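# Swing the locker door fully open and leave it

## Task

Open the locker's door to its full travel and leave it standing open on its own; the robot must not be what holds it open at the end. Throwing or slamming the door open counts as failure, and so does the robot toppling or being left tilted.

## Robot and tools

ROBOT. A LinearBot: an omnidirectional wheeled base (strong 7 N m wheel motors) with a column about 1.75 m high. A carriage rides the column, set by lift_m over 1.0 m of travel, and carries two identical six-joint arms, each ending in a two-finger gripper. Arm bases sit roughly 0.57 m + lift_m above the floor; parts of the carriage reach about 0.15 m lower. A hand can reach 0.78 m from its shoulder but only about 0.38 m below its arm base. A hand is about 0.16 m long, 0.1 m wide (0.14 m with fingers open). Parked arm joints 1 to 6: 0, 0.05, 0.05, 1.45, 0, 0; parked, the robot is about 0.95 m wide and 0.7 m long.

CAMERAS. carriage_camera is fixed on the carriage, facing forward and tilted about 20 degrees down. left_wrist_camera and right_wrist_camera look out beyond each hand's fingertips. All images are 504x504 pixels; intrinsics and extrinsics are supplied in the calibration, with small per-scene errors (wrist camera poses worse at long reach).

FRAMES. Base frame: origin on the floor below the base centre, x forward, y left, z up. left_hand and right_hand are reported in it: the point between that hand's finger pads, plus quat_wxyz (w,x,y,z) rotating base axes into hand axes. The hand's z runs along the fingers; fingers open along its y. An upright hand with joints 1, 5, 6 at 0 reads (1, 0, 0, 0). Hand readings drift from truth, more when stretched. Odometry frame is the base frame at scene start; base_odometry counts wheel rotation, so slip looks like travel; heading is left-positive, -3.142 to 3.142.

execute_actions. Argument actions: a list holding one action or nothing (empty = just report). An action may have base, joints, or both; their motions begin together and may finish at different times; no action runs past 15 s. base holds exactly one relative move from where the base last reported itself: translate_m (metres, -2 to 2, forward positive), strafe_m (metres, -2 to 2, left positive) or rotate_rad (radians, -6.3 to 6.3, counter-clockwise/left positive). joints is a single dict for both arms, keyed by joint name, each value an absolute target: lift_m 0 to 1 m; left_/right_joint1_rad -2.617 to 3.054 (arm yaw about vertical, 0 forward, positive left); joint2_rad 0 to 3.141 (shoulder: 0 upper arm level pointing back, 1.57 vertical, 3.14 level forward); joint3_rad 0 to 3.141 (elbow, 0 folded, 3.14 straight); joint4_rad -1.57 to 1.57 (wrist pitch, positive lifts fingertips); joint5_rad -1.57 to 1.57 (wrist yaw, positive swings fingertips to the right, opposite to joint 1); joint6_rad -2.094 to 2.094 (roll about finger axis, positive clockwise viewed from forearm); left_/right_gripper_m 0 to 0.093 m (gap between pads). Arms move up to 1.8 rad/s (joints 1-3) and 2.7 rad/s (4-6). Any unlisted joint or base may still be driving at its previous target without status showing it. Unknown keys or out-of-range numbers reject the whole call with no motion. cameras: list of carriage_camera, left_wrist_camera, right_wrist_camera or all; omitted/null/["all"] gives every camera, [] none. If a call reports a stop, the remaining execute_actions, wait and finished_scene calls in that same reply are skipped.

wait: seconds 0 to 10; commands nothing, returns state and images. zoom_image: camera plus region [x0, y0, x1, y1] in pixels of that camera's latest full image, top-left origin, at most 504 by 504. read_manual: only section licences. finished_scene: scene number 1 or 2; irreversible, ends the scene once the last command has been held and reports success.

RESULTS. base_status and joint_status describe how the last accepted action's motions ended: done (for the base, wheels turned the full amount even if slipping; a tiny move may read done yet fall short); off_target (stopped away from target, may still push); contact_stop or time_out (target dropped, holds where it stopped); not_followed, with a "joint command not followed" line and usually a cause, meaning a self-collision check withheld that arm's targets (gripper targets still run) and may retry them on later actions. on_its_own covers what the call didn't command; "held at" is a held target, not a position. motor_effort: percent of maximum, positive toward higher joint values, bracketed peak for the action; readings carry fixed bias and noise. A lift effort that keeps dropping while lowering means a hand rests on something. drive_wheels (ignore sign) staying high at rest means the base is pressing something. Joint torques list each arm joint's drive output. Motor temperatures give one block per arm. ARM HIT flags a hard self-collision.

CAUTIONS. Push the door steadily, never flinging it. Tipping is likeliest with the carriage high, arms extended, pulling, or a sudden stop; no reading shows lean, only pictures. The base halts on wheel overload or an arm pushed out of place, but late, may coast about 0.3 m after an arm touch, and arms aren't watched during turns or usually when an arm is also commanded. Arms and grippers never stop on contact and spring to target when freed. After a blocked drive, back off about 0.2 m the way you came (or turn back), again if still pressing; a retry may be needed. Don't back the column into an overhanging edge. Never let the arms hit or press on each other; to untangle, move only the withheld arm clear first, the other in a later call. Stretched arms heat quickly: MOTOR HOT from 75 °C, a 10 s arm stop at 90 °C, and at 100 °C the arm goes limp and falls; stopped keys read limit_stop_at_motor_heat, so resend them. The robot holds its last command while you think; shorter robot motion time is better.

Each tool is called as name(argument=value, ...), one argument or row to a line, values as JSON.

## Session

execute_actions(
  actions=[],
)

Scene clock: 0.00 s.
Joint torques (N m, as the arm reports them, + toward a larger angle): no reading
Motor temperatures (°C, as the motors report them): left_arm=[22 23 26 21 24 25] | right_arm=[22 23 24 24 22 23]
base_odometry: x=+0.000 y=+0.000 heading=+0.000 (m, m, rad; odometry frame)
base_status: not commanded
joint_positions: lift_m=+0.298 left_joint1_rad=-0.015 left_joint2_rad=+0.042 left_joint3_rad=+0.045 left_joint4_rad=+1.460 left_joint5_rad=-0.019 left_joint6_rad=-0.004 left_gripper_m=+0.095 right_joint1_rad=-0.027 right_joint2_rad=+0.048 right_joint3_rad=+0.052 right_joint4_rad=+1.460 right_joint5_rad=-0.022 right_joint6_rad=-0.027 right_gripper_m=+0.094
joint_status: not commanded
motor_effort: lift_m=+22 drive_wheels=+0 (%)
left_hand: x=+0.2895 y=+0.3478 z=+1.2859 quat_wxyz=(+0.998, -0.009, +0.054, -0.009) (m; base frame)
right_hand: x=+0.2892 y=-0.3419 z=+1.2878 quat_wxyz=(+0.998, -0.011, +0.053, -0.027) (m; base frame)
pictures: carriage_camera, left_wrist_camera, right_wrist_camera
Images, in order (width x height): carriage_camera 504x504, left_wrist_camera 504x504, right_wrist_camera 504x504.

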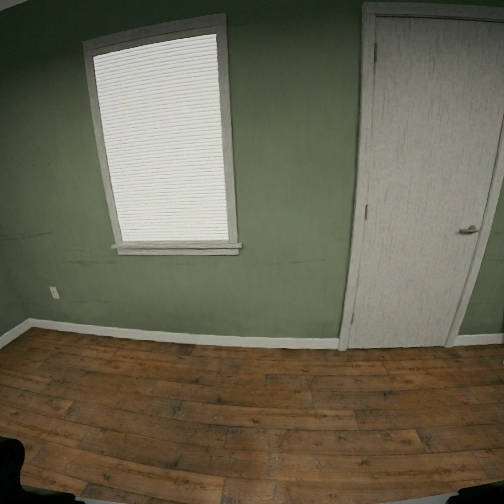

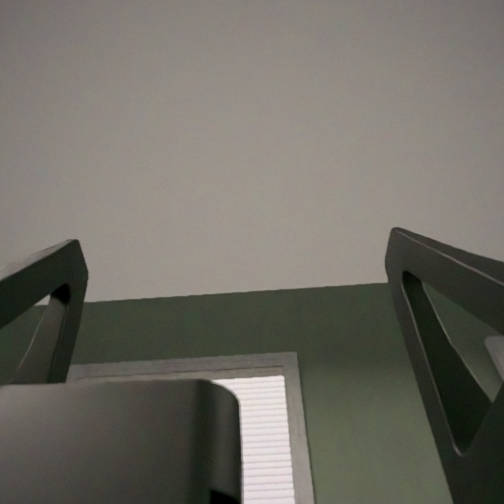

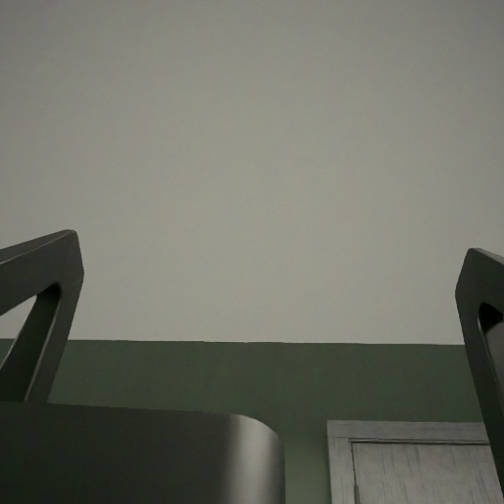

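execute_actions(
  actions=[
    {"base": {"rotate_rad": -1.5}},
  ],
  cameras=["carriage_camera"],
)

Scene clock: 3.33 s.
Joint torques (N m, as the arm reports them, + toward a larger angle): left_arm=[-0.12  4.44  6.48 -0.2  -0.03  0.05] | right_arm=[-0.12  5.12  6.27 -0.18  0.06 -0.04]
Motor temperatures (°C, as the motors report them): left_arm=[22 23 26 21 24 25] | right_arm=[22 24 25 24 22 23]
base_odometry: x=+0.000 y=+0.000 heading=-1.500 (m, m, rad; odometry frame)
base_status: done
joint_positions: lift_m=+0.298 left_joint1_rad=-0.015 left_joint2_rad=+0.042 left_joint3_rad=+0.045 left_joint4_rad=+1.459 left_joint5_rad=-0.019 left_joint6_rad=-0.004 left_gripper_m=+0.095 right_joint1_rad=-0.027 right_joint2_rad=+0.048 right_joint3_rad=+0.052 right_joint4_rad=+1.460 right_joint5_rad=-0.022 right_joint6_rad=-0.027 right_gripper_m=+0.094
joint_status: not commanded
motor_effort: lift_m=+24(24) drive_wheels=+3(11) (%)
left_hand: x=+0.2897 y=+0.3478 z=+1.2859 quat_wxyz=(+0.998, -0.009, +0.054, -0.009) (m; base frame)
right_hand: x=+0.2893 y=-0.3420 z=+1.2878 quat_wxyz=(+0.998, -0.011, +0.053, -0.027) (m; base frame)
pictures: carriage_camera
Images, in order (width x height): carriage_camera 504x504.

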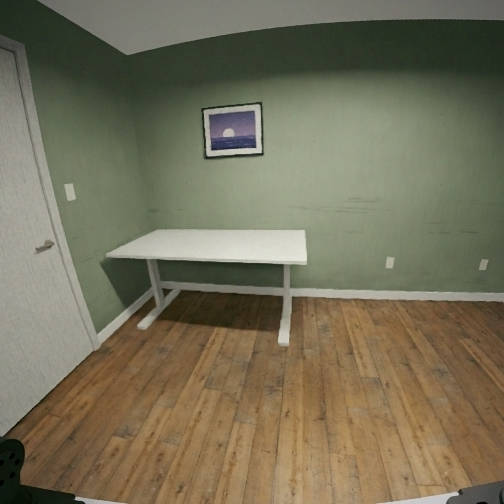

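execute_actions(
  actions=[
    {"base": {"rotate_rad": -1.5}},
  ],
  cameras=["carriage_camera"],
)

Scene clock: 7.70 s.
Joint torques (N m, as the arm reports them, + toward a larger angle): left_arm=[-0.09  4.42  6.46 -0.22 -0.03  0.04] | right_arm=[-0.11  5.14  6.31 -0.16  0.06 -0.04]
Motor temperatures (°C, as the motors report them): left_arm=[22 23 27 21 24 25] | right_arm=[22 24 25 24 22 23]
base_odometry: x=+0.000 y=+0.000 heading=-3.000 (m, m, rad; odometry frame)
base_status: done
joint_positions: lift_m=+0.298 left_joint1_rad=-0.015 left_joint2_rad=+0.042 left_joint3_rad=+0.045 left_joint4_rad=+1.459 left_joint5_rad=-0.019 left_joint6_rad=-0.004 left_gripper_m=+0.095 right_joint1_rad=-0.027 right_joint2_rad=+0.048 right_joint3_rad=+0.052 right_joint4_rad=+1.459 right_joint5_rad=-0.022 right_joint6_rad=-0.027 right_gripper_m=+0.094
joint_status: not commanded
motor_effort: lift_m=+24(23) drive_wheels=+4(11) (%)
left_hand: x=+0.2898 y=+0.3478 z=+1.2859 quat_wxyz=(+0.998, -0.009, +0.055, -0.009) (m; base frame)
right_hand: x=+0.2894 y=-0.3420 z=+1.2878 quat_wxyz=(+0.998, -0.011, +0.054, -0.027) (m; base frame)
pictures: carriage_camera
Images, in order (width x height): carriage_camera 504x504.

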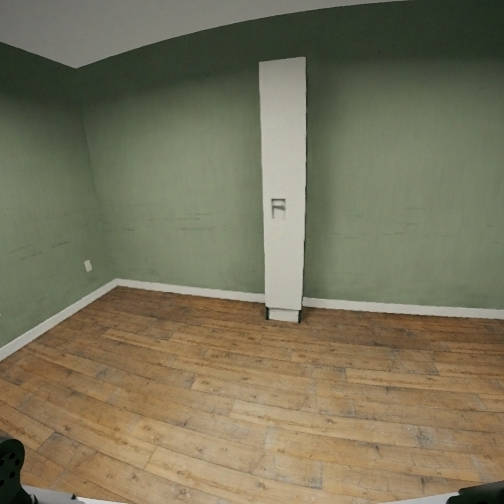

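zoom_image(
  camera="carriage_camera",
  region=[230, 40, 340, 340],
)

zoom_image(
  camera="carriage_camera",
  region=[255, 180, 315, 240],
)

Region (230, 40, 340, 340) of carriage_camera's 504x504 image, scaled by 1.680, with more detail than that image has; it fills the left 185 columns of this view, and the rest is white.

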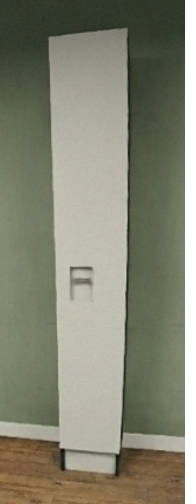

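Region (255, 180, 315, 240) of carriage_camera's 504x504 image, scaled by 8.400, with more detail than that image has.

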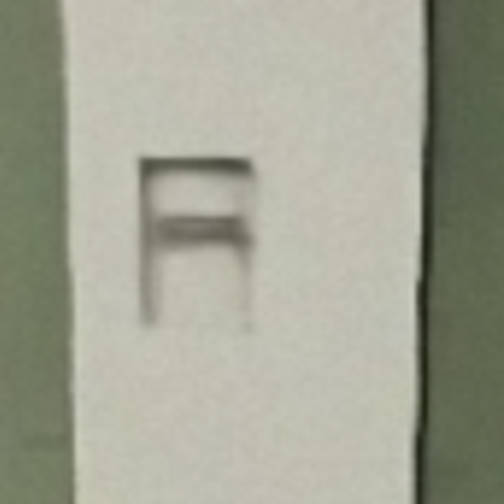

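zoom_image(
  camera="carriage_camera",
  region=[100, 260, 504, 340],
)

Region (100, 260, 504, 340) of carriage_camera's 504x504 image, scaled by 1.248, with more detail than that image has; it fills the top 100 rows of this view, and the rest is white.

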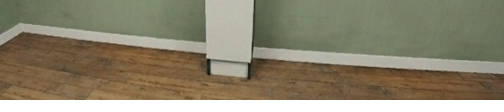

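execute_actions(
  actions=[
    {"base": {"rotate_rad": -0.24}},
  ],
  cameras=[],
)

execute_actions(
  actions=[
    {"base": {"translate_m": 0.95}},
  ],
  cameras=["carriage_camera"],
)

Scene clock: 11.50 s.
Joint torques (N m, as the arm reports them, + toward a larger angle): left_arm=[-0.08  4.38  6.54 -0.22 -0.02  0.04] | right_arm=[-0.14  5.13  6.32 -0.17  0.06 -0.03]
Motor temperatures (°C, as the motors report them): left_arm=[22 23 27 21 24 25] | right_arm=[22 24 26 24 22 23]
base_odometry: x=+0.000 y=+0.000 heading=+3.044 (m, m, rad; odometry frame)
base_status: done
joint_positions: lift_m=+0.298 left_joint1_rad=-0.015 left_joint2_rad=+0.042 left_joint3_rad=+0.045 left_joint4_rad=+1.459 left_joint5_rad=-0.019 left_joint6_rad=-0.004 left_gripper_m=+0.095 right_joint1_rad=-0.027 right_joint2_rad=+0.048 right_joint3_rad=+0.052 right_joint4_rad=+1.459 right_joint5_rad=-0.022 right_joint6_rad=-0.027 right_gripper_m=+0.094
joint_status: not commanded
motor_effort: lift_m=+23(23) drive_wheels=+4(10) (%)
left_hand: x=+0.2898 y=+0.3478 z=+1.2859 quat_wxyz=(+0.998, -0.009, +0.055, -0.009) (m; base frame)
right_hand: x=+0.2894 y=-0.3420 z=+1.2878 quat_wxyz=(+0.998, -0.011, +0.054, -0.027) (m; base frame)
pictures: none
No camera images: the call's "cameras" was empty. Leave "cameras" out to get every camera's image.

Scene clock: 15.77 s.
Joint torques (N m, as the arm reports them, + toward a larger angle): left_arm=[-0.06  4.46  6.54 -0.21 -0.01  0.05] | right_arm=[-0.05  5.11  6.26 -0.16  0.07 -0.03]
Motor temperatures (°C, as the motors report them): left_arm=[22 23 27 21 24 25] | right_arm=[22 24 26 24 22 23]
base_odometry: x=-0.945 y=+0.094 heading=+3.043 (m, m, rad; odometry frame)
base_status: done
joint_positions: lift_m=+0.298 left_joint1_rad=-0.015 left_joint2_rad=+0.042 left_joint3_rad=+0.045 left_joint4_rad=+1.459 left_joint5_rad=-0.019 left_joint6_rad=-0.004 left_gripper_m=+0.095 right_joint1_rad=-0.027 right_joint2_rad=+0.048 right_joint3_rad=+0.052 right_joint4_rad=+1.459 right_joint5_rad=-0.022 right_joint6_rad=-0.027 right_gripper_m=+0.094
joint_status: not commanded
motor_effort: lift_m=+23(22) drive_wheels=-6(17) (%)
left_hand: x=+0.2898 y=+0.3478 z=+1.2859 quat_wxyz=(+0.998, -0.009, +0.055, -0.009) (m; base frame)
right_hand: x=+0.2896 y=-0.3420 z=+1.2878 quat_wxyz=(+0.998, -0.011, +0.054, -0.027) (m; base frame)
pictures: carriage_camera
camera_calibration (this result's frames):
carriage_camera: T_world_to_cam=[[0.00371406, -0.99899, -0.0447832, 0.0575102], [-0.329256, 0.0410647, -0.943347, 1.25592], [0.944233, 0.0182488, -0.328771, 0.260474], [0, 0, 0, 1]] pos_world=[0.167357, 0.00112476, 1.27298]
Images, in order (width x height): carriage_camera 504x504.

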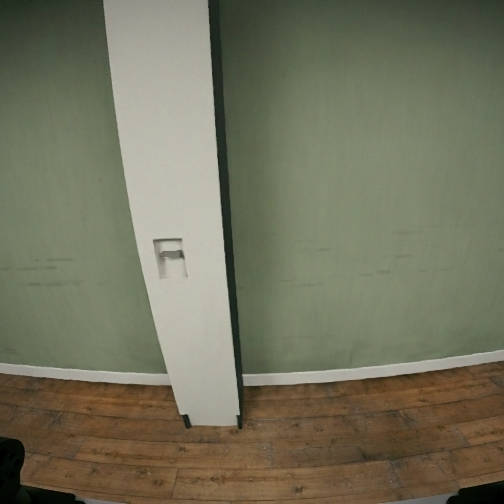

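zoom_image(
  camera="carriage_camera",
  region=[130, 215, 230, 300],
)

zoom_image(
  camera="carriage_camera",
  region=[150, 360, 270, 450],
)

Region (130, 215, 230, 300) of carriage_camera's 504x504 image, scaled by 5.040, with more detail than that image has; it fills the top 428 rows of this view, and the rest is white.

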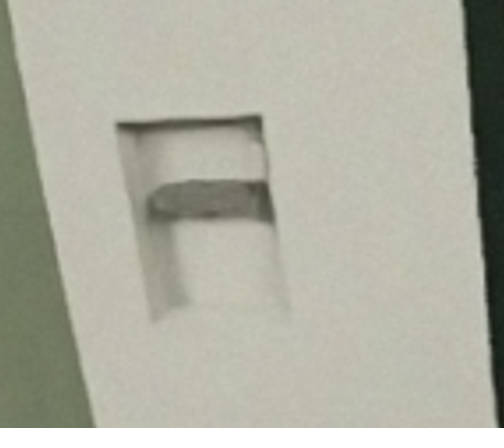

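Region (150, 360, 270, 450) of carriage_camera's 504x504 image, scaled by 4.200, with more detail than that image has; it fills the top 378 rows of this view, and the rest is white.

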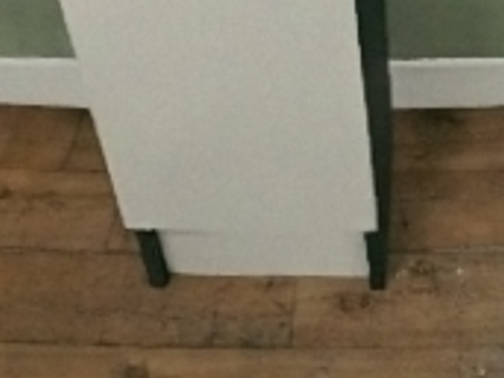

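execute_actions(
  actions=[
    {"base": {"strafe_m": -0.033}, "joints": {"lift_m": 0.14, "left_joint1_rad": 0.0, "left_joint2_rad": 1.2, "left_joint3_rad": 0.7, "left_joint4_rad": 0.5, "left_joint5_rad": 0.0, "left_joint6_rad": 1.57, "left_gripper_m": 0.05}},
  ],
  cameras=["carriage_camera", "left_wrist_camera"],
)

Scene clock: 19.70 s.
Joint torques (N m, as the arm reports them, + toward a larger angle): left_arm=[ 0.9  -3.49 10.75  2.47  0.05  0.02] | right_arm=[-0.09  5.12  6.26 -0.17  0.06 -0.04]
Motor temperatures (°C, as the motors report them): left_arm=[22 23 28 22 24 25] | right_arm=[22 24 26 24 22 23]
base_odometry: x=-0.942 y=+0.126 heading=+3.043 (m, m, rad; odometry frame)
base_status: done
joint_positions: lift_m=+0.140 left_joint1_rad=-0.010 left_joint2_rad=+1.191 left_joint3_rad=+0.671 left_joint4_rad=+0.502 left_joint5_rad=-0.008 left_joint6_rad=+1.563 left_gripper_m=+0.050 right_joint1_rad=-0.027 right_joint2_rad=+0.048 right_joint3_rad=+0.052 right_joint4_rad=+1.460 right_joint5_rad=-0.022 right_joint6_rad=-0.027 right_gripper_m=+0.094
joint_status: all done
motor_effort: lift_m=+22(25) drive_wheels=+2(8) (%)
left_hand: x=+0.6723 y=+0.3422 z=+0.9836 quat_wxyz=(+0.498, +0.503, +0.506, +0.493) (m; base frame)
right_hand: x=+0.2893 y=-0.3420 z=+1.1301 quat_wxyz=(+0.998, -0.011, +0.053, -0.027) (m; base frame)
pictures: carriage_camera, left_wrist_camera
camera_calibration (this result's frames):
carriage_camera: T_world_to_cam=[[0.00371406, -0.99899, -0.0447832, 0.0504486], [-0.329256, 0.0410647, -0.943347, 1.10717], [0.944233, 0.0182488, -0.328771, 0.208633], [0, 0, 0, 1]] pos_world=[0.167357, 0.00112476, 1.1153]
left_wrist_camera: T_world_to_cam=[[-0.0517046, 0.0058324, -0.998645, 1.01428], [-0.591413, 0.805595, 0.0353252, 0.0883247], [0.804709, 0.592439, -0.0382036, -0.579346], [0, 0, 0, 1]] pos_world=[0.570884, 0.266157, 0.987656]
Images, in order (width x height): carriage_camera 504x504, left_wrist_camera 504x504.

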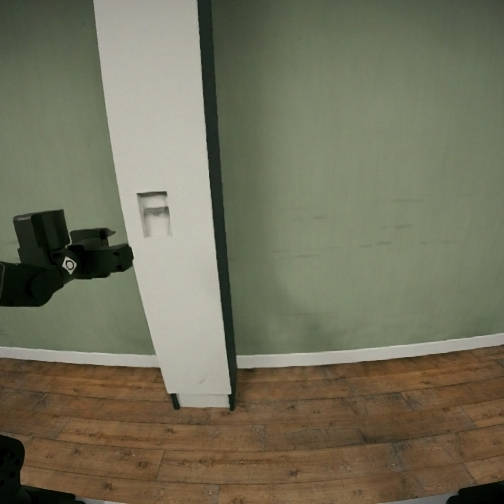

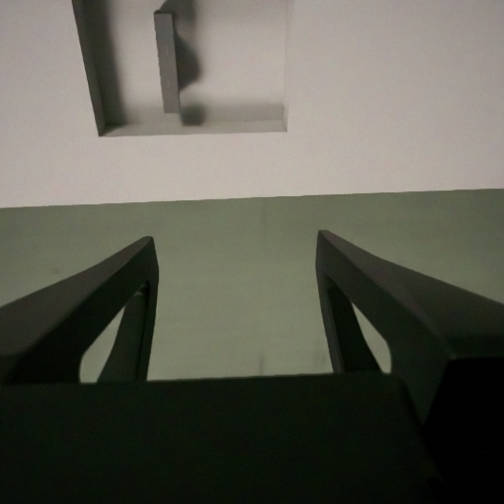

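execute_actions(
  actions=[
    {"base": {"translate_m": 0.14}, "joints": {"lift_m": 0.177}},
  ],
  cameras=["carriage_camera", "left_wrist_camera"],
)

Scene clock: 22.53 s.
Joint torques (N m, as the arm reports them, + toward a larger angle): left_arm=[ 0.96 -3.53  9.63  2.35  0.05  0.01] | right_arm=[-0.1   5.09  6.22 -0.17  0.06 -0.04]
Motor temperatures (°C, as the motors report them): left_arm=[22 23 29 23 24 25] | right_arm=[22 24 27 24 22 23]
base_odometry: x=-1.082 y=+0.140 heading=+3.043 (m, m, rad; odometry frame)
base_status: done
joint_positions: lift_m=+0.177 left_joint1_rad=-0.010 left_joint2_rad=+1.191 left_joint3_rad=+0.689 left_joint4_rad=+0.513 left_joint5_rad=-0.008 left_joint6_rad=+1.563 left_gripper_m=+0.050 right_joint1_rad=-0.027 right_joint2_rad=+0.048 right_joint3_rad=+0.052 right_joint4_rad=+1.460 right_joint5_rad=-0.022 right_joint6_rad=-0.027 right_gripper_m=+0.094
joint_status: all done
motor_effort: lift_m=+24(26) drive_wheels=-4(12) (%)
left_hand: x=+0.6735 y=+0.3422 z=+1.0315 quat_wxyz=(+0.505, +0.496, +0.499, +0.500) (m; base frame)
right_hand: x=+0.2893 y=-0.3420 z=+1.1669 quat_wxyz=(+0.998, -0.011, +0.053, -0.027) (m; base frame)
pictures: carriage_camera, left_wrist_camera
camera_calibration (this result's frames):
carriage_camera: T_world_to_cam=[[0.00371406, -0.99899, -0.0447832, 0.052095], [-0.329256, 0.0410647, -0.943347, 1.14185], [0.944233, 0.0182488, -0.328771, 0.22072], [0, 0, 0, 1]] pos_world=[0.167357, 0.00112476, 1.15206]
left_wrist_camera: T_world_to_cam=[[-0.0234983, 0.00554099, -0.999709, 1.04436], [-0.592171, 0.805602, 0.0183842, 0.105321], [0.805469, 0.592431, -0.015649, -0.60223], [0, 0, 0, 1]] pos_world=[0.571986, 0.266146, 1.03269]
Images, in order (width x height): carriage_camera 504x504, left_wrist_camera 504x504.

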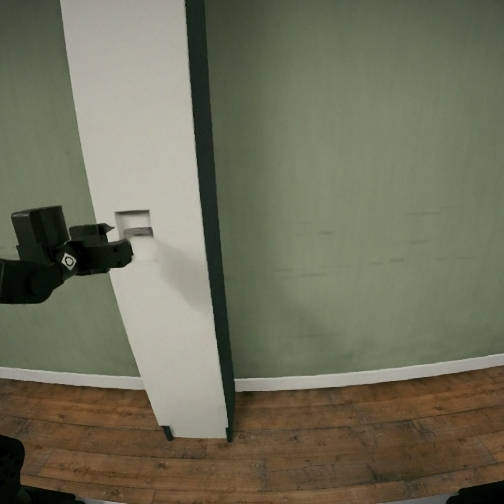

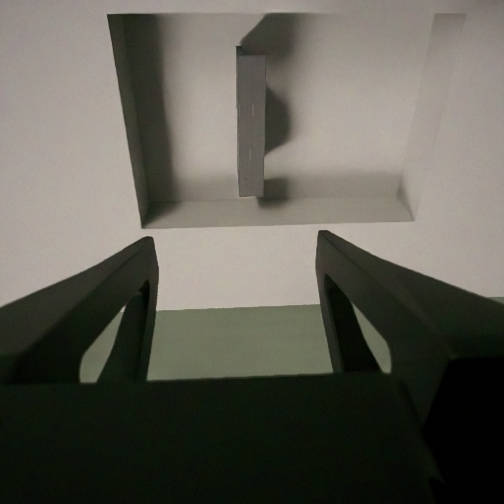

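execute_actions(
  actions=[
    {"base": {"translate_m": 0.09}, "joints": {"lift_m": 0.171}},
  ],
  cameras=["carriage_camera", "left_wrist_camera"],
)

Scene clock: 24.93 s.
Joint torques (N m, as the arm reports them, + toward a larger angle): left_arm=[ 0.9  -3.5   9.59  2.4   0.05  0.02] | right_arm=[-0.07  5.11  6.24 -0.17  0.07 -0.06]
Motor temperatures (°C, as the motors report them): left_arm=[22 24 29 24 24 25] | right_arm=[22 24 27 24 22 23]
base_odometry: x=-1.171 y=+0.150 heading=+3.042 (m, m, rad; odometry frame)
base_status: done
joint_positions: lift_m=+0.171 left_joint1_rad=-0.010 left_joint2_rad=+1.191 left_joint3_rad=+0.689 left_joint4_rad=+0.510 left_joint5_rad=-0.008 left_joint6_rad=+1.563 left_gripper_m=+0.050 right_joint1_rad=-0.027 right_joint2_rad=+0.048 right_joint3_rad=+0.052 right_joint4_rad=+1.460 right_joint5_rad=-0.022 right_joint6_rad=-0.027 right_gripper_m=+0.094
joint_status: all done
motor_effort: lift_m=+21(22) drive_wheels=-5(11) (%)
left_hand: x=+0.6735 y=+0.3422 z=+1.0249 quat_wxyz=(+0.504, +0.497, +0.500, +0.499) (m; base frame)
right_hand: x=+0.2892 y=-0.3419 z=+1.1611 quat_wxyz=(+0.998, -0.011, +0.053, -0.027) (m; base frame)
pictures: carriage_camera, left_wrist_camera
camera_calibration (this result's frames):
carriage_camera: T_world_to_cam=[[0.00371406, -0.99899, -0.0447832, 0.0518359], [-0.329256, 0.0410647, -0.943347, 1.13639], [0.944233, 0.0182488, -0.328771, 0.218817], [0, 0, 0, 1]] pos_world=[0.167357, 0.00112476, 1.14627]
left_wrist_camera: T_world_to_cam=[[-0.0269302, 0.00557645, -0.999622, 1.03994], [-0.592105, 0.805602, 0.0204456, 0.10329], [0.805411, 0.592431, -0.0183932, -0.599489], [0, 0, 0, 1]] pos_world=[0.571999, 0.266146, 1.02641]
Images, in order (width x height): carriage_camera 504x504, left_wrist_camera 504x504.

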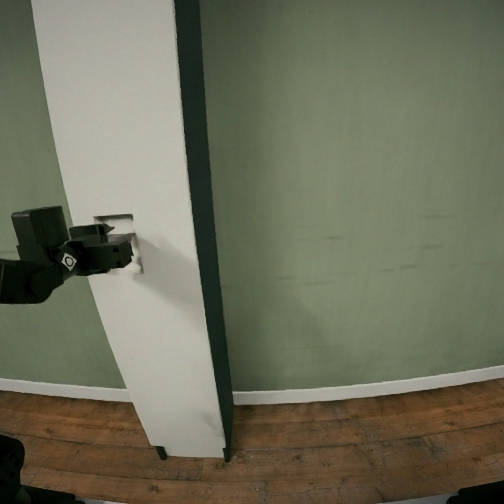

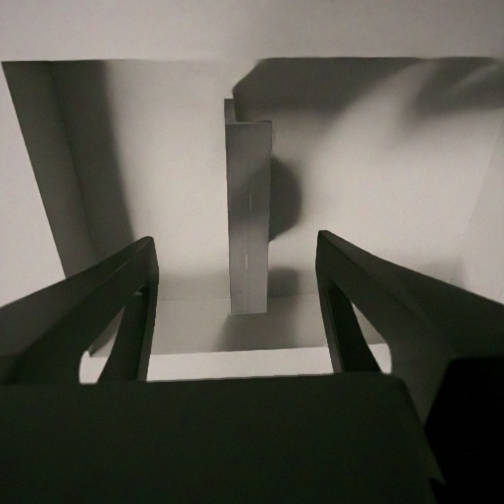

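execute_actions(
  actions=[
    {"base": {"translate_m": 0.016}, "joints": {"lift_m": 0.169}},
  ],
  cameras=["left_wrist_camera"],
)

execute_actions(
  actions=[
    {"joints": {"left_gripper_m": 0.0}},
  ],
  cameras=["left_wrist_camera"],
)

Scene clock: 26.80 s.
Joint torques (N m, as the arm reports them, + toward a larger angle): left_arm=[ 1.   -3.53  9.61  2.39  0.03  0.02] | right_arm=[-0.12  5.11  6.28 -0.16  0.05 -0.03]
Motor temperatures (°C, as the motors report them): left_arm=[22 24 30 25 24 25] | right_arm=[22 25 27 24 22 23]
base_odometry: x=-1.187 y=+0.151 heading=+3.042 (m, m, rad; odometry frame)
base_status: done
joint_positions: lift_m=+0.169 left_joint1_rad=-0.010 left_joint2_rad=+1.191 left_joint3_rad=+0.689 left_joint4_rad=+0.509 left_joint5_rad=-0.008 left_joint6_rad=+1.563 left_gripper_m=+0.050 right_joint1_rad=-0.027 right_joint2_rad=+0.048 right_joint3_rad=+0.052 right_joint4_rad=+1.460 right_joint5_rad=-0.022 right_joint6_rad=-0.027 right_gripper_m=+0.094
joint_status: all done
motor_effort: lift_m=+22(20) drive_wheels=-4(11) (%)
left_hand: x=+0.6735 y=+0.3422 z=+1.0227 quat_wxyz=(+0.504, +0.497, +0.500, +0.499) (m; base frame)
right_hand: x=+0.2893 y=-0.3420 z=+1.1592 quat_wxyz=(+0.998, -0.011, +0.053, -0.027) (m; base frame)
pictures: left_wrist_camera
camera_calibration (this result's frames):
left_wrist_camera: T_world_to_cam=[[-0.0276928, 0.00558433, -0.999601, 1.0383], [-0.592089, 0.805602, 0.0209037, 0.102856], [0.805397, 0.592431, -0.019003, -0.598896], [0, 0, 0, 1]] pos_world=[0.572002, 0.266146, 1.02436]
Images, in order (width x height): left_wrist_camera 504x504.

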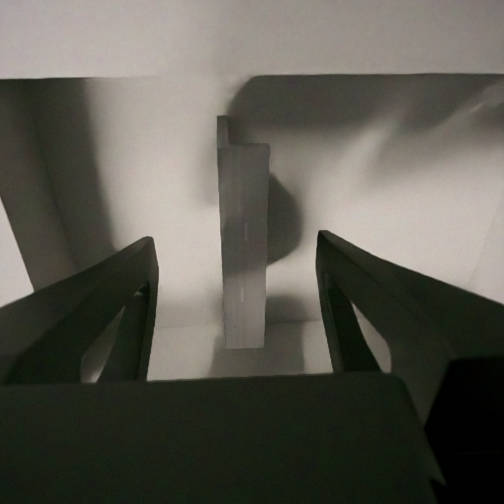

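Scene clock: 27.40 s.
Joint torques (N m, as the arm reports them, + toward a larger angle): left_arm=[ 0.91 -3.53  9.64  2.49  0.04 -0.02] | right_arm=[-0.14  5.19  6.28 -0.19  0.08 -0.04]
Motor temperatures (°C, as the motors report them): left_arm=[22 24 30 25 24 25] | right_arm=[22 25 27 24 22 23]
base_odometry: x=-1.187 y=+0.151 heading=+3.042 (m, m, rad; odometry frame)
base_status: not commanded
joint_positions: lift_m=+0.169 left_joint1_rad=-0.010 left_joint2_rad=+1.191 left_joint3_rad=+0.689 left_joint4_rad=+0.502 left_joint5_rad=-0.008 left_joint6_rad=+1.568 left_gripper_m=+0.012 right_joint1_rad=-0.027 right_joint2_rad=+0.048 right_joint3_rad=+0.052 right_joint4_rad=+1.460 right_joint5_rad=-0.022 right_joint6_rad=-0.027 right_gripper_m=+0.094
joint_status: left_gripper_m off_target (ended at +0.012, target +0.000)
motor_effort: lift_m=+20(21) drive_wheels=+2(3) (%)
left_hand: x=+0.6735 y=+0.3421 z=+1.0209 quat_wxyz=(+0.501, +0.500, +0.500, +0.499) (m; base frame)
right_hand: x=+0.2893 y=-0.3420 z=+1.1591 quat_wxyz=(+0.998, -0.011, +0.053, -0.027) (m; base frame)
pictures: left_wrist_camera
camera_calibration (this result's frames):
left_wrist_camera: T_world_to_cam=[[-0.034923, 0.0106284, -0.999333, 1.03938], [-0.591614, 0.805691, 0.0292437, 0.0940849], [0.805465, 0.592241, -0.0218492, -0.59597], [0, 0, 0, 1]] pos_world=[0.571993, 0.266108, 1.02291]
Images, in order (width x height): left_wrist_camera 504x504.

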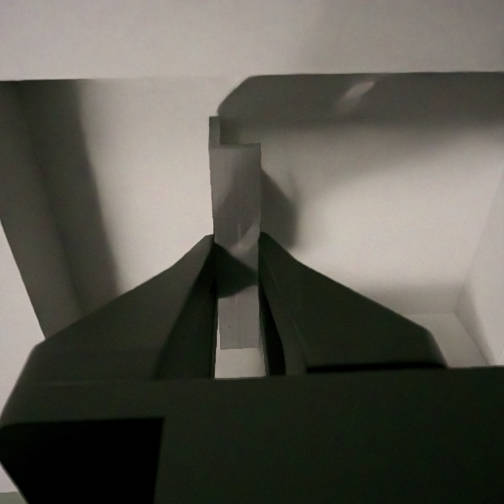

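Gripped. Now lift the latch.

execute_actions(
  actions=[
    {"joints": {"lift_m": 0.195}},
  ],
  cameras=["carriage_camera", "left_wrist_camera"],
)

Scene clock: 28.23 s.
Joint torques (N m, as the arm reports them, + toward a larger angle): left_arm=[ 0.91 -4.3   9.59  3.36  0.05 -0.03] | right_arm=[-0.09  5.15  6.26 -0.18  0.06 -0.04]
Motor temperatures (°C, as the motors report them): left_arm=[22 24 30 25 24 25] | right_arm=[22 25 27 24 22 23]
base_odometry: x=-1.187 y=+0.151 heading=+3.042 (m, m, rad; odometry frame)
base_status: not commanded
joint_positions: lift_m=+0.195 left_joint1_rad=-0.010 left_joint2_rad=+1.201 left_joint3_rad=+0.689 left_joint4_rad=+0.422 left_joint5_rad=-0.008 left_joint6_rad=+1.568 left_gripper_m=+0.012 right_joint1_rad=-0.027 right_joint2_rad=+0.048 right_joint3_rad=+0.052 right_joint4_rad=+1.460 right_joint5_rad=-0.022 right_joint6_rad=-0.027 right_gripper_m=+0.094
joint_status: all done
motor_effort: lift_m=+24(28) drive_wheels=+2(2) (%)
left_hand: x=+0.6743 y=+0.3421 z=+1.0228 quat_wxyz=(+0.478, +0.522, +0.522, +0.476) (m; base frame)
right_hand: x=+0.2893 y=-0.3420 z=+1.1848 quat_wxyz=(+0.998, -0.011, +0.053, -0.027) (m; base frame)
pictures: carriage_camera, left_wrist_camera
camera_calibration (this result's frames):
carriage_camera: T_world_to_cam=[[0.00371406, -0.99899, -0.0447832, 0.0528955], [-0.329256, 0.0410647, -0.943347, 1.15871], [0.944233, 0.0182488, -0.328771, 0.226596], [0, 0, 0, 1]] pos_world=[0.167357, 0.00112476, 1.16994]
left_wrist_camera: T_world_to_cam=[[-0.125, 0.0119403, -0.992085, 1.09419], [-0.586496, 0.805627, 0.0835933, 0.0355117], [0.800248, 0.592303, -0.0937006, -0.51961], [0, 0, 0, 1]] pos_world=[0.573418, 0.266092, 1.03387]
Images, in order (width x height): carriage_camera 504x504, left_wrist_camera 504x504.

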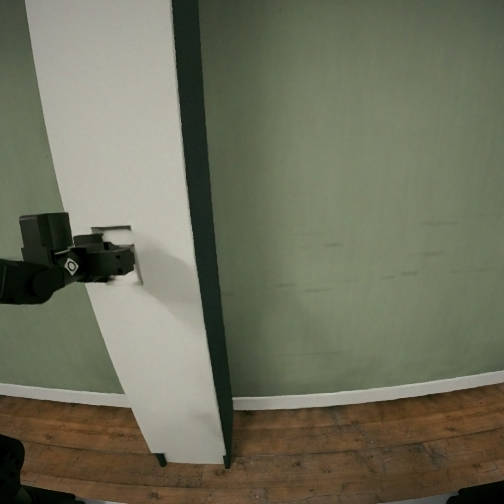

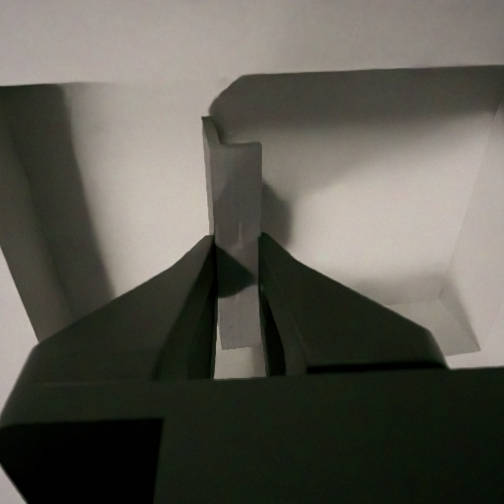

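execute_actions(
  actions=[
    {"joints": {"left_joint4_rad": 0.7}},
  ],
  cameras=["left_wrist_camera"],
)

Scene clock: 29.47 s.
Joint torques (N m, as the arm reports them, + toward a larger angle): left_arm=[ 0.86 -4.95 11.37  4.78  0.04 -0.03] | right_arm=[-0.11  5.17  6.28 -0.18  0.08 -0.03]
Motor temperatures (°C, as the motors report them): left_arm=[22 24 30 27 24 25] | right_arm=[22 25 27 24 22 23]
base_odometry: x=-1.187 y=+0.151 heading=+3.042 (m, m, rad; odometry frame)
base_status: not commanded
joint_positions: lift_m=+0.195 left_joint1_rad=-0.010 left_joint2_rad=+1.208 left_joint3_rad=+0.663 left_joint4_rad=+0.492 left_joint5_rad=-0.008 left_joint6_rad=+1.569 left_gripper_m=+0.012 right_joint1_rad=-0.027 right_joint2_rad=+0.048 right_joint3_rad=+0.052 right_joint4_rad=+1.460 right_joint5_rad=-0.022 right_joint6_rad=-0.027 right_gripper_m=+0.094
joint_status: left_joint4_rad off_target (ended at +0.492, target +0.700)
motor_effort: lift_m=+24(25) drive_wheels=+3(2) (%)
left_hand: x=+0.6745 y=+0.3420 z=+1.0248 quat_wxyz=(+0.488, +0.513, +0.513, +0.485) (m; base frame)
right_hand: x=+0.2893 y=-0.3420 z=+1.1848 quat_wxyz=(+0.998, -0.011, +0.053, -0.027) (m; base frame)
pictures: left_wrist_camera
camera_calibration (this result's frames):
left_wrist_camera: T_world_to_cam=[[-0.0878293, 0.0119508, -0.996064, 1.07516], [-0.588882, 0.805869, 0.0615943, 0.059582], [0.803433, 0.591973, -0.0637413, -0.552273], [0, 0, 0, 1]] pos_world=[0.573231, 0.266066, 1.03205]
Images, in order (width x height): left_wrist_camera 504x504.

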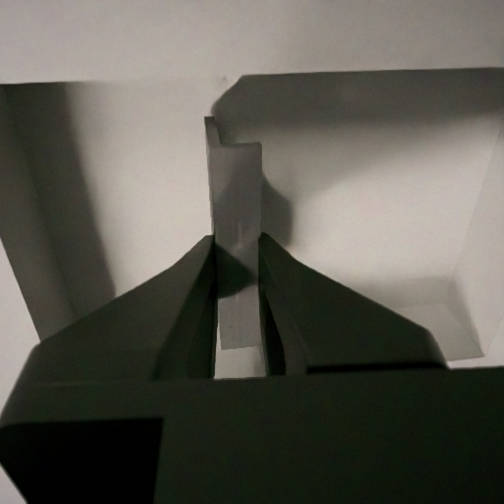

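execute_actions(
  actions=[
    {"joints": {"left_joint4_rad": 0.82, "lift_m": 0.22}},
  ],
  cameras=["left_wrist_camera"],
)

Scene clock: 30.37 s.
Joint torques (N m, as the arm reports them, + toward a larger angle): left_arm=[ 0.88 -6.38 13.14  5.61  0.04 -0.04] | right_arm=[-0.05  5.    6.24 -0.16  0.07 -0.05]
Motor temperatures (°C, as the motors report them): left_arm=[22 24 30 29 24 25] | right_arm=[22 25 27 24 22 23]
base_odometry: x=-1.187 y=+0.151 heading=+3.042 (m, m, rad; odometry frame)
base_status: not commanded
joint_positions: lift_m=+0.220 left_joint1_rad=-0.010 left_joint2_rad=+1.226 left_joint3_rad=+0.638 left_joint4_rad=+0.535 left_joint5_rad=-0.006 left_joint6_rad=+1.569 left_gripper_m=+0.012 right_joint1_rad=-0.027 right_joint2_rad=+0.048 right_joint3_rad=+0.052 right_joint4_rad=+1.460 right_joint5_rad=-0.022 right_joint6_rad=-0.027 right_gripper_m=+0.094
joint_status: left_joint4_rad off_target (ended at +0.535, target +0.820); the others done
motor_effort: lift_m=+25(34) drive_wheels=+4(4) (%)
left_hand: x=+0.6754 y=+0.3418 z=+1.0415 quat_wxyz=(+0.488, +0.513, +0.512, +0.485) (m; base frame)
right_hand: x=+0.2893 y=-0.3420 z=+1.2097 quat_wxyz=(+0.998, -0.011, +0.053, -0.027) (m; base frame)
pictures: left_wrist_camera
camera_calibration (this result's frames):
left_wrist_camera: T_world_to_cam=[[-0.0866763, 0.0119789, -0.996165, 1.09117], [-0.58803, 0.806546, 0.0608633, 0.0591719], [0.804181, 0.59105, -0.0628645, -0.552869], [0, 0, 0, 1]] pos_world=[0.57398, 0.265977, 1.04863]
Images, in order (width x height): left_wrist_camera 504x504.

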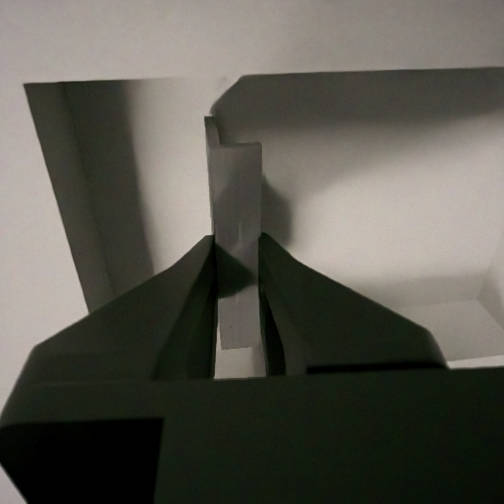

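execute_actions(
  actions=[
    {"joints": {"left_joint4_rad": 0.88, "lift_m": 0.24}},
  ],
  cameras=["left_wrist_camera"],
)

Scene clock: 31.17 s.
Joint torques (N m, as the arm reports them, + toward a larger angle): left_arm=[ 0.89 -7.95 14.43  6.34  0.04 -0.04] | right_arm=[-0.06  5.14  6.27 -0.15  0.06 -0.06]
Motor temperatures (°C, as the motors report them): left_arm=[22 24 31 31 24 25] | right_arm=[22 25 27 24 22 23]
base_odometry: x=-1.187 y=+0.151 heading=+3.042 (m, m, rad; odometry frame)
base_status: not commanded
joint_positions: lift_m=+0.240 left_joint1_rad=-0.010 left_joint2_rad=+1.244 left_joint3_rad=+0.619 left_joint4_rad=+0.531 left_joint5_rad=-0.006 left_joint6_rad=+1.569 left_gripper_m=+0.012 right_joint1_rad=-0.027 right_joint2_rad=+0.048 right_joint3_rad=+0.052 right_joint4_rad=+1.459 right_joint5_rad=-0.022 right_joint6_rad=-0.027 right_gripper_m=+0.094
joint_status: left_joint4_rad off_target (ended at +0.531, target +0.880); the others done
motor_effort: lift_m=+27(29) drive_wheels=+3(4) (%)
left_hand: x=+0.6758 y=+0.3418 z=+1.0436 quat_wxyz=(+0.477, +0.524, +0.522, +0.475) (m; base frame)
right_hand: x=+0.2894 y=-0.3420 z=+1.2296 quat_wxyz=(+0.998, -0.011, +0.054, -0.027) (m; base frame)
pictures: left_wrist_camera
camera_calibration (this result's frames):
left_wrist_camera: T_world_to_cam=[[-0.129141, 0.0127988, -0.991544, 1.11689], [-0.584858, 0.806502, 0.0865838, 0.0303021], [0.80079, 0.591093, -0.0966673, -0.515489], [0, 0, 0, 1]] pos_world=[0.574757, 0.265969, 1.05499]
Images, in order (width x height): left_wrist_camera 504x504.

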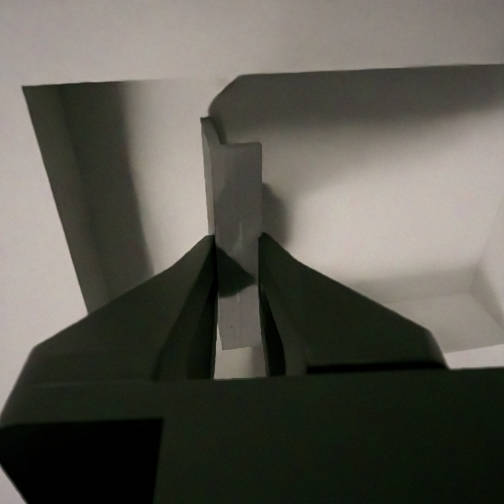

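execute_actions(
  actions=[
    {"base": {"translate_m": -0.05}, "joints": {"left_joint4_rad": 0.85, "lift_m": 0.23}},
  ],
  cameras=["carriage_camera", "left_wrist_camera"],
)

Scene clock: 33.90 s.
Joint torques (N m, as the arm reports them, + toward a larger angle): left_arm=[ 0.76 -8.26 14.51  5.56 -0.33  0.  ] | right_arm=[-0.16  5.16  6.26 -0.18  0.07 -0.04]
Motor temperatures (°C, as the motors report them): left_arm=[22 24 32 38 24 25] | right_arm=[22 25 27 24 22 23]
base_odometry: x=-1.137 y=+0.146 heading=+3.043 (m, m, rad; odometry frame)
base_status: done
joint_positions: lift_m=+0.230 left_joint1_rad=-0.009 left_joint2_rad=+1.248 left_joint3_rad=+0.619 left_joint4_rad=+0.571 left_joint5_rad=+0.035 left_joint6_rad=+1.565 left_gripper_m=+0.012 right_joint1_rad=-0.027 right_joint2_rad=+0.048 right_joint3_rad=+0.052 right_joint4_rad=+1.460 right_joint5_rad=-0.022 right_joint6_rad=-0.027 right_gripper_m=+0.094
joint_status: left_joint4_rad off_target (ended at +0.571, target +0.850); the others done
motor_effort: lift_m=+24(23) drive_wheels=+3(13) (%)
left_hand: x=+0.6769 y=+0.3353 z=+1.0423 quat_wxyz=(+0.498, +0.524, +0.505, +0.473) (m; base frame)
right_hand: x=+0.2892 y=-0.3419 z=+1.2199 quat_wxyz=(+0.998, -0.011, +0.053, -0.027) (m; base frame)
pictures: carriage_camera, left_wrist_camera
camera_calibration (this result's frames):
carriage_camera: T_world_to_cam=[[0.00371406, -0.99899, -0.0447832, 0.0544684], [-0.329256, 0.0410647, -0.943347, 1.19184], [0.944233, 0.0182488, -0.328771, 0.238143], [0, 0, 0, 1]] pos_world=[0.167357, 0.00112476, 1.20506]
left_wrist_camera: T_world_to_cam=[[-0.0924225, 0.00990945, -0.995671, 1.09625], [-0.555089, 0.82964, 0.0597828, 0.0363564], [0.826641, 0.558211, -0.0711768, -0.545693], [0, 0, 0, 1]] pos_world=[0.572591, 0.263586, 1.05049]
Images, in order (width x height): carriage_camera 504x504, left_wrist_camera 504x504.

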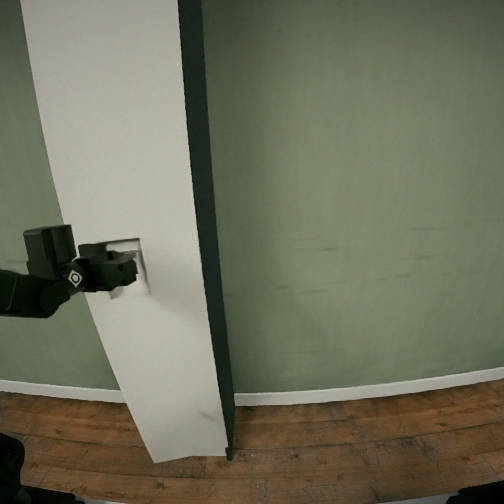

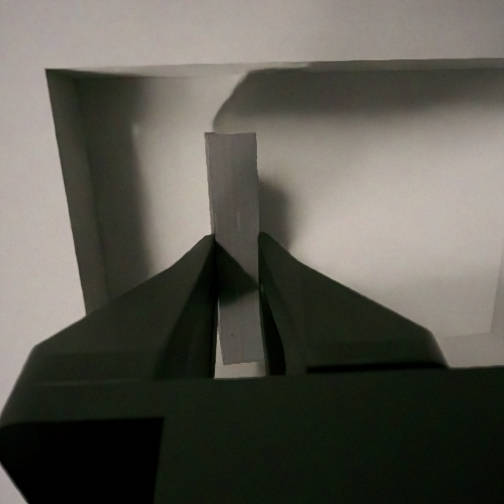

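execute_actions(
  actions=[
    {"base": {"translate_m": -0.032}, "joints": {"left_joint1_rad": -0.28, "left_joint5_rad": -0.48, "left_joint4_rad": 0.5, "lift_m": 0.172}},
  ],
  cameras=["carriage_camera", "left_wrist_camera"],
)

Scene clock: 36.93 s.
Joint torques (N m, as the arm reports them, + toward a larger angle): left_arm=[-0.42 -4.24 10.16  2.27 -0.05  0.  ] | right_arm=[-0.12  5.11  6.3  -0.2   0.08 -0.04]
Motor temperatures (°C, as the motors report them): left_arm=[22 25 33 42 24 25] | right_arm=[22 25 27 24 22 23]
base_odometry: x=-1.105 y=+0.143 heading=+3.043 (m, m, rad; odometry frame)
base_status: done
joint_positions: lift_m=+0.172 left_joint1_rad=-0.277 left_joint2_rad=+1.200 left_joint3_rad=+0.680 left_joint4_rad=+0.516 left_joint5_rad=-0.479 left_joint6_rad=+1.564 left_gripper_m=+0.012 right_joint1_rad=-0.027 right_joint2_rad=+0.048 right_joint3_rad=+0.052 right_joint4_rad=+1.461 right_joint5_rad=-0.022 right_joint6_rad=-0.027 right_gripper_m=+0.094
joint_status: all done
motor_effort: lift_m=+22(21) drive_wheels=+3(14) (%)
left_hand: x=+0.6620 y=+0.3137 z=+1.0196 quat_wxyz=(+0.447, +0.447, +0.550, +0.546) (m; base frame)
right_hand: x=+0.2891 y=-0.3419 z=+1.1622 quat_wxyz=(+0.998, -0.011, +0.053, -0.027) (m; base frame)
pictures: carriage_camera, left_wrist_camera
camera_calibration (this result's frames):
carriage_camera: T_world_to_cam=[[0.00371406, -0.99899, -0.0447832, 0.0518825], [-0.329256, 0.0410647, -0.943347, 1.13737], [0.944233, 0.0182488, -0.328771, 0.21916], [0, 0, 0, 1]] pos_world=[0.167357, 0.00112476, 1.14732]
left_wrist_camera: T_world_to_cam=[[-0.0393298, 0.00104903, -0.999226, 1.04379], [-0.742801, 0.668843, 0.029939, 0.252484], [0.668357, 0.743403, -0.0255262, -0.52284], [0, 0, 0, 1]] pos_world=[0.578041, 0.218714, 1.02208]
Images, in order (width x height): carriage_camera 504x504, left_wrist_camera 504x504.

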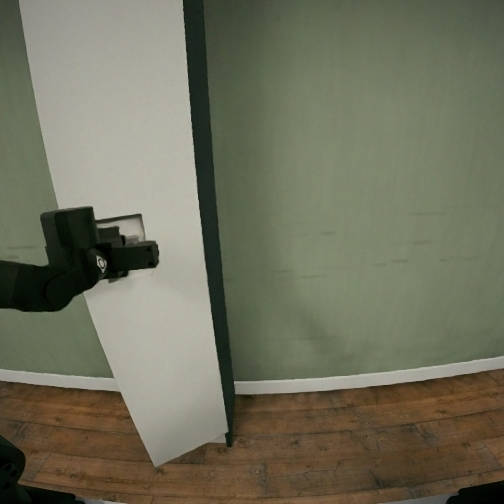

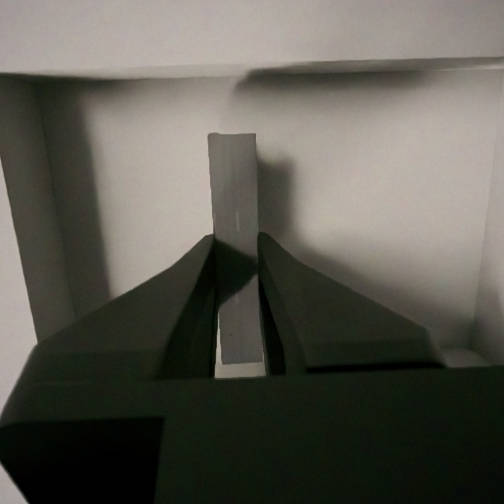

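execute_actions(
  actions=[
    {"base": {"strafe_m": -0.06}, "joints": {"left_joint1_rad": -0.5, "left_joint5_rad": -1.1}},
  ],
  cameras=["carriage_camera", "left_wrist_camera"],
)

Scene clock: 39.90 s.
Joint torques (N m, as the arm reports them, + toward a larger angle): left_arm=[-0.67 -3.97  9.85  2.17 -0.07  0.15] | right_arm=[-0.11  5.15  6.35 -0.18  0.06 -0.05]
Motor temperatures (°C, as the motors report them): left_arm=[22 25 34 40 24 25] | right_arm=[22 25 28 24 22 23]
base_odometry: x=-1.100 y=+0.203 heading=+3.043 (m, m, rad; odometry frame)
base_status: done
joint_positions: lift_m=+0.172 left_joint1_rad=-0.494 left_joint2_rad=+1.200 left_joint3_rad=+0.680 left_joint4_rad=+0.498 left_joint5_rad=-1.101 left_joint6_rad=+1.552 left_gripper_m=+0.012 right_joint1_rad=-0.027 right_joint2_rad=+0.048 right_joint3_rad=+0.052 right_joint4_rad=+1.461 right_joint5_rad=-0.022 right_joint6_rad=-0.027 right_gripper_m=+0.094
joint_status: all done
motor_effort: lift_m=+22(22) drive_wheels=-3(14) (%)
left_hand: x=+0.6152 y=+0.3288 z=+1.0173 quat_wxyz=(+0.326, +0.329, +0.630, +0.623) (m; base frame)
right_hand: x=+0.2891 y=-0.3419 z=+1.1622 quat_wxyz=(+0.998, -0.011, +0.053, -0.027) (m; base frame)
pictures: carriage_camera, left_wrist_camera
camera_calibration (this result's frames):
carriage_camera: T_world_to_cam=[[0.00371406, -0.99899, -0.0447832, 0.0518825], [-0.329256, 0.0410647, -0.943347, 1.13737], [0.944233, 0.0182488, -0.328771, 0.21916], [0, 0, 0, 1]] pos_world=[0.167357, 0.00112476, 1.14732]
left_wrist_camera: T_world_to_cam=[[-0.0441814, -0.0144835, -0.998919, 1.04734], [-0.945806, 0.322601, 0.0371548, 0.439088], [0.321714, 0.946424, -0.0279516, -0.353843], [0, 0, 0, 1]] pos_world=[0.575401, 0.208405, 1.02]
Images, in order (width x height): carriage_camera 504x504, left_wrist_camera 504x504.

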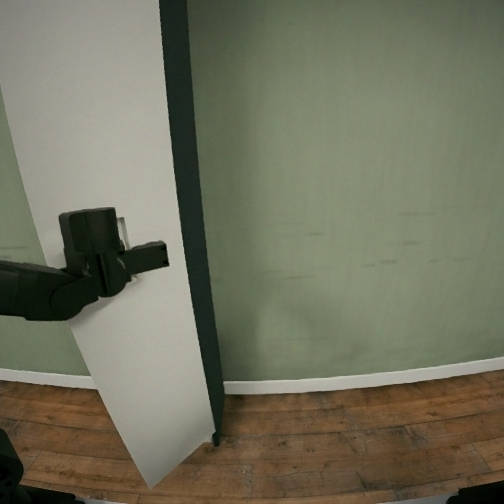

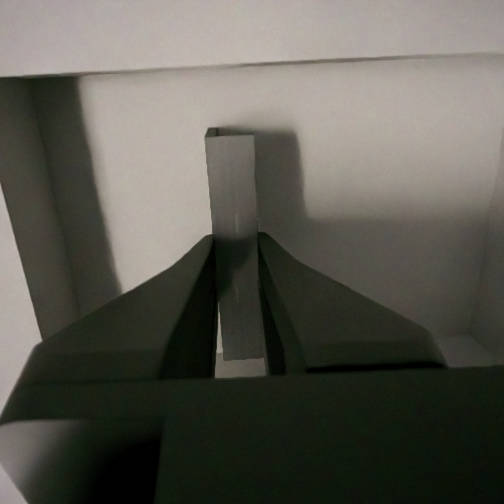

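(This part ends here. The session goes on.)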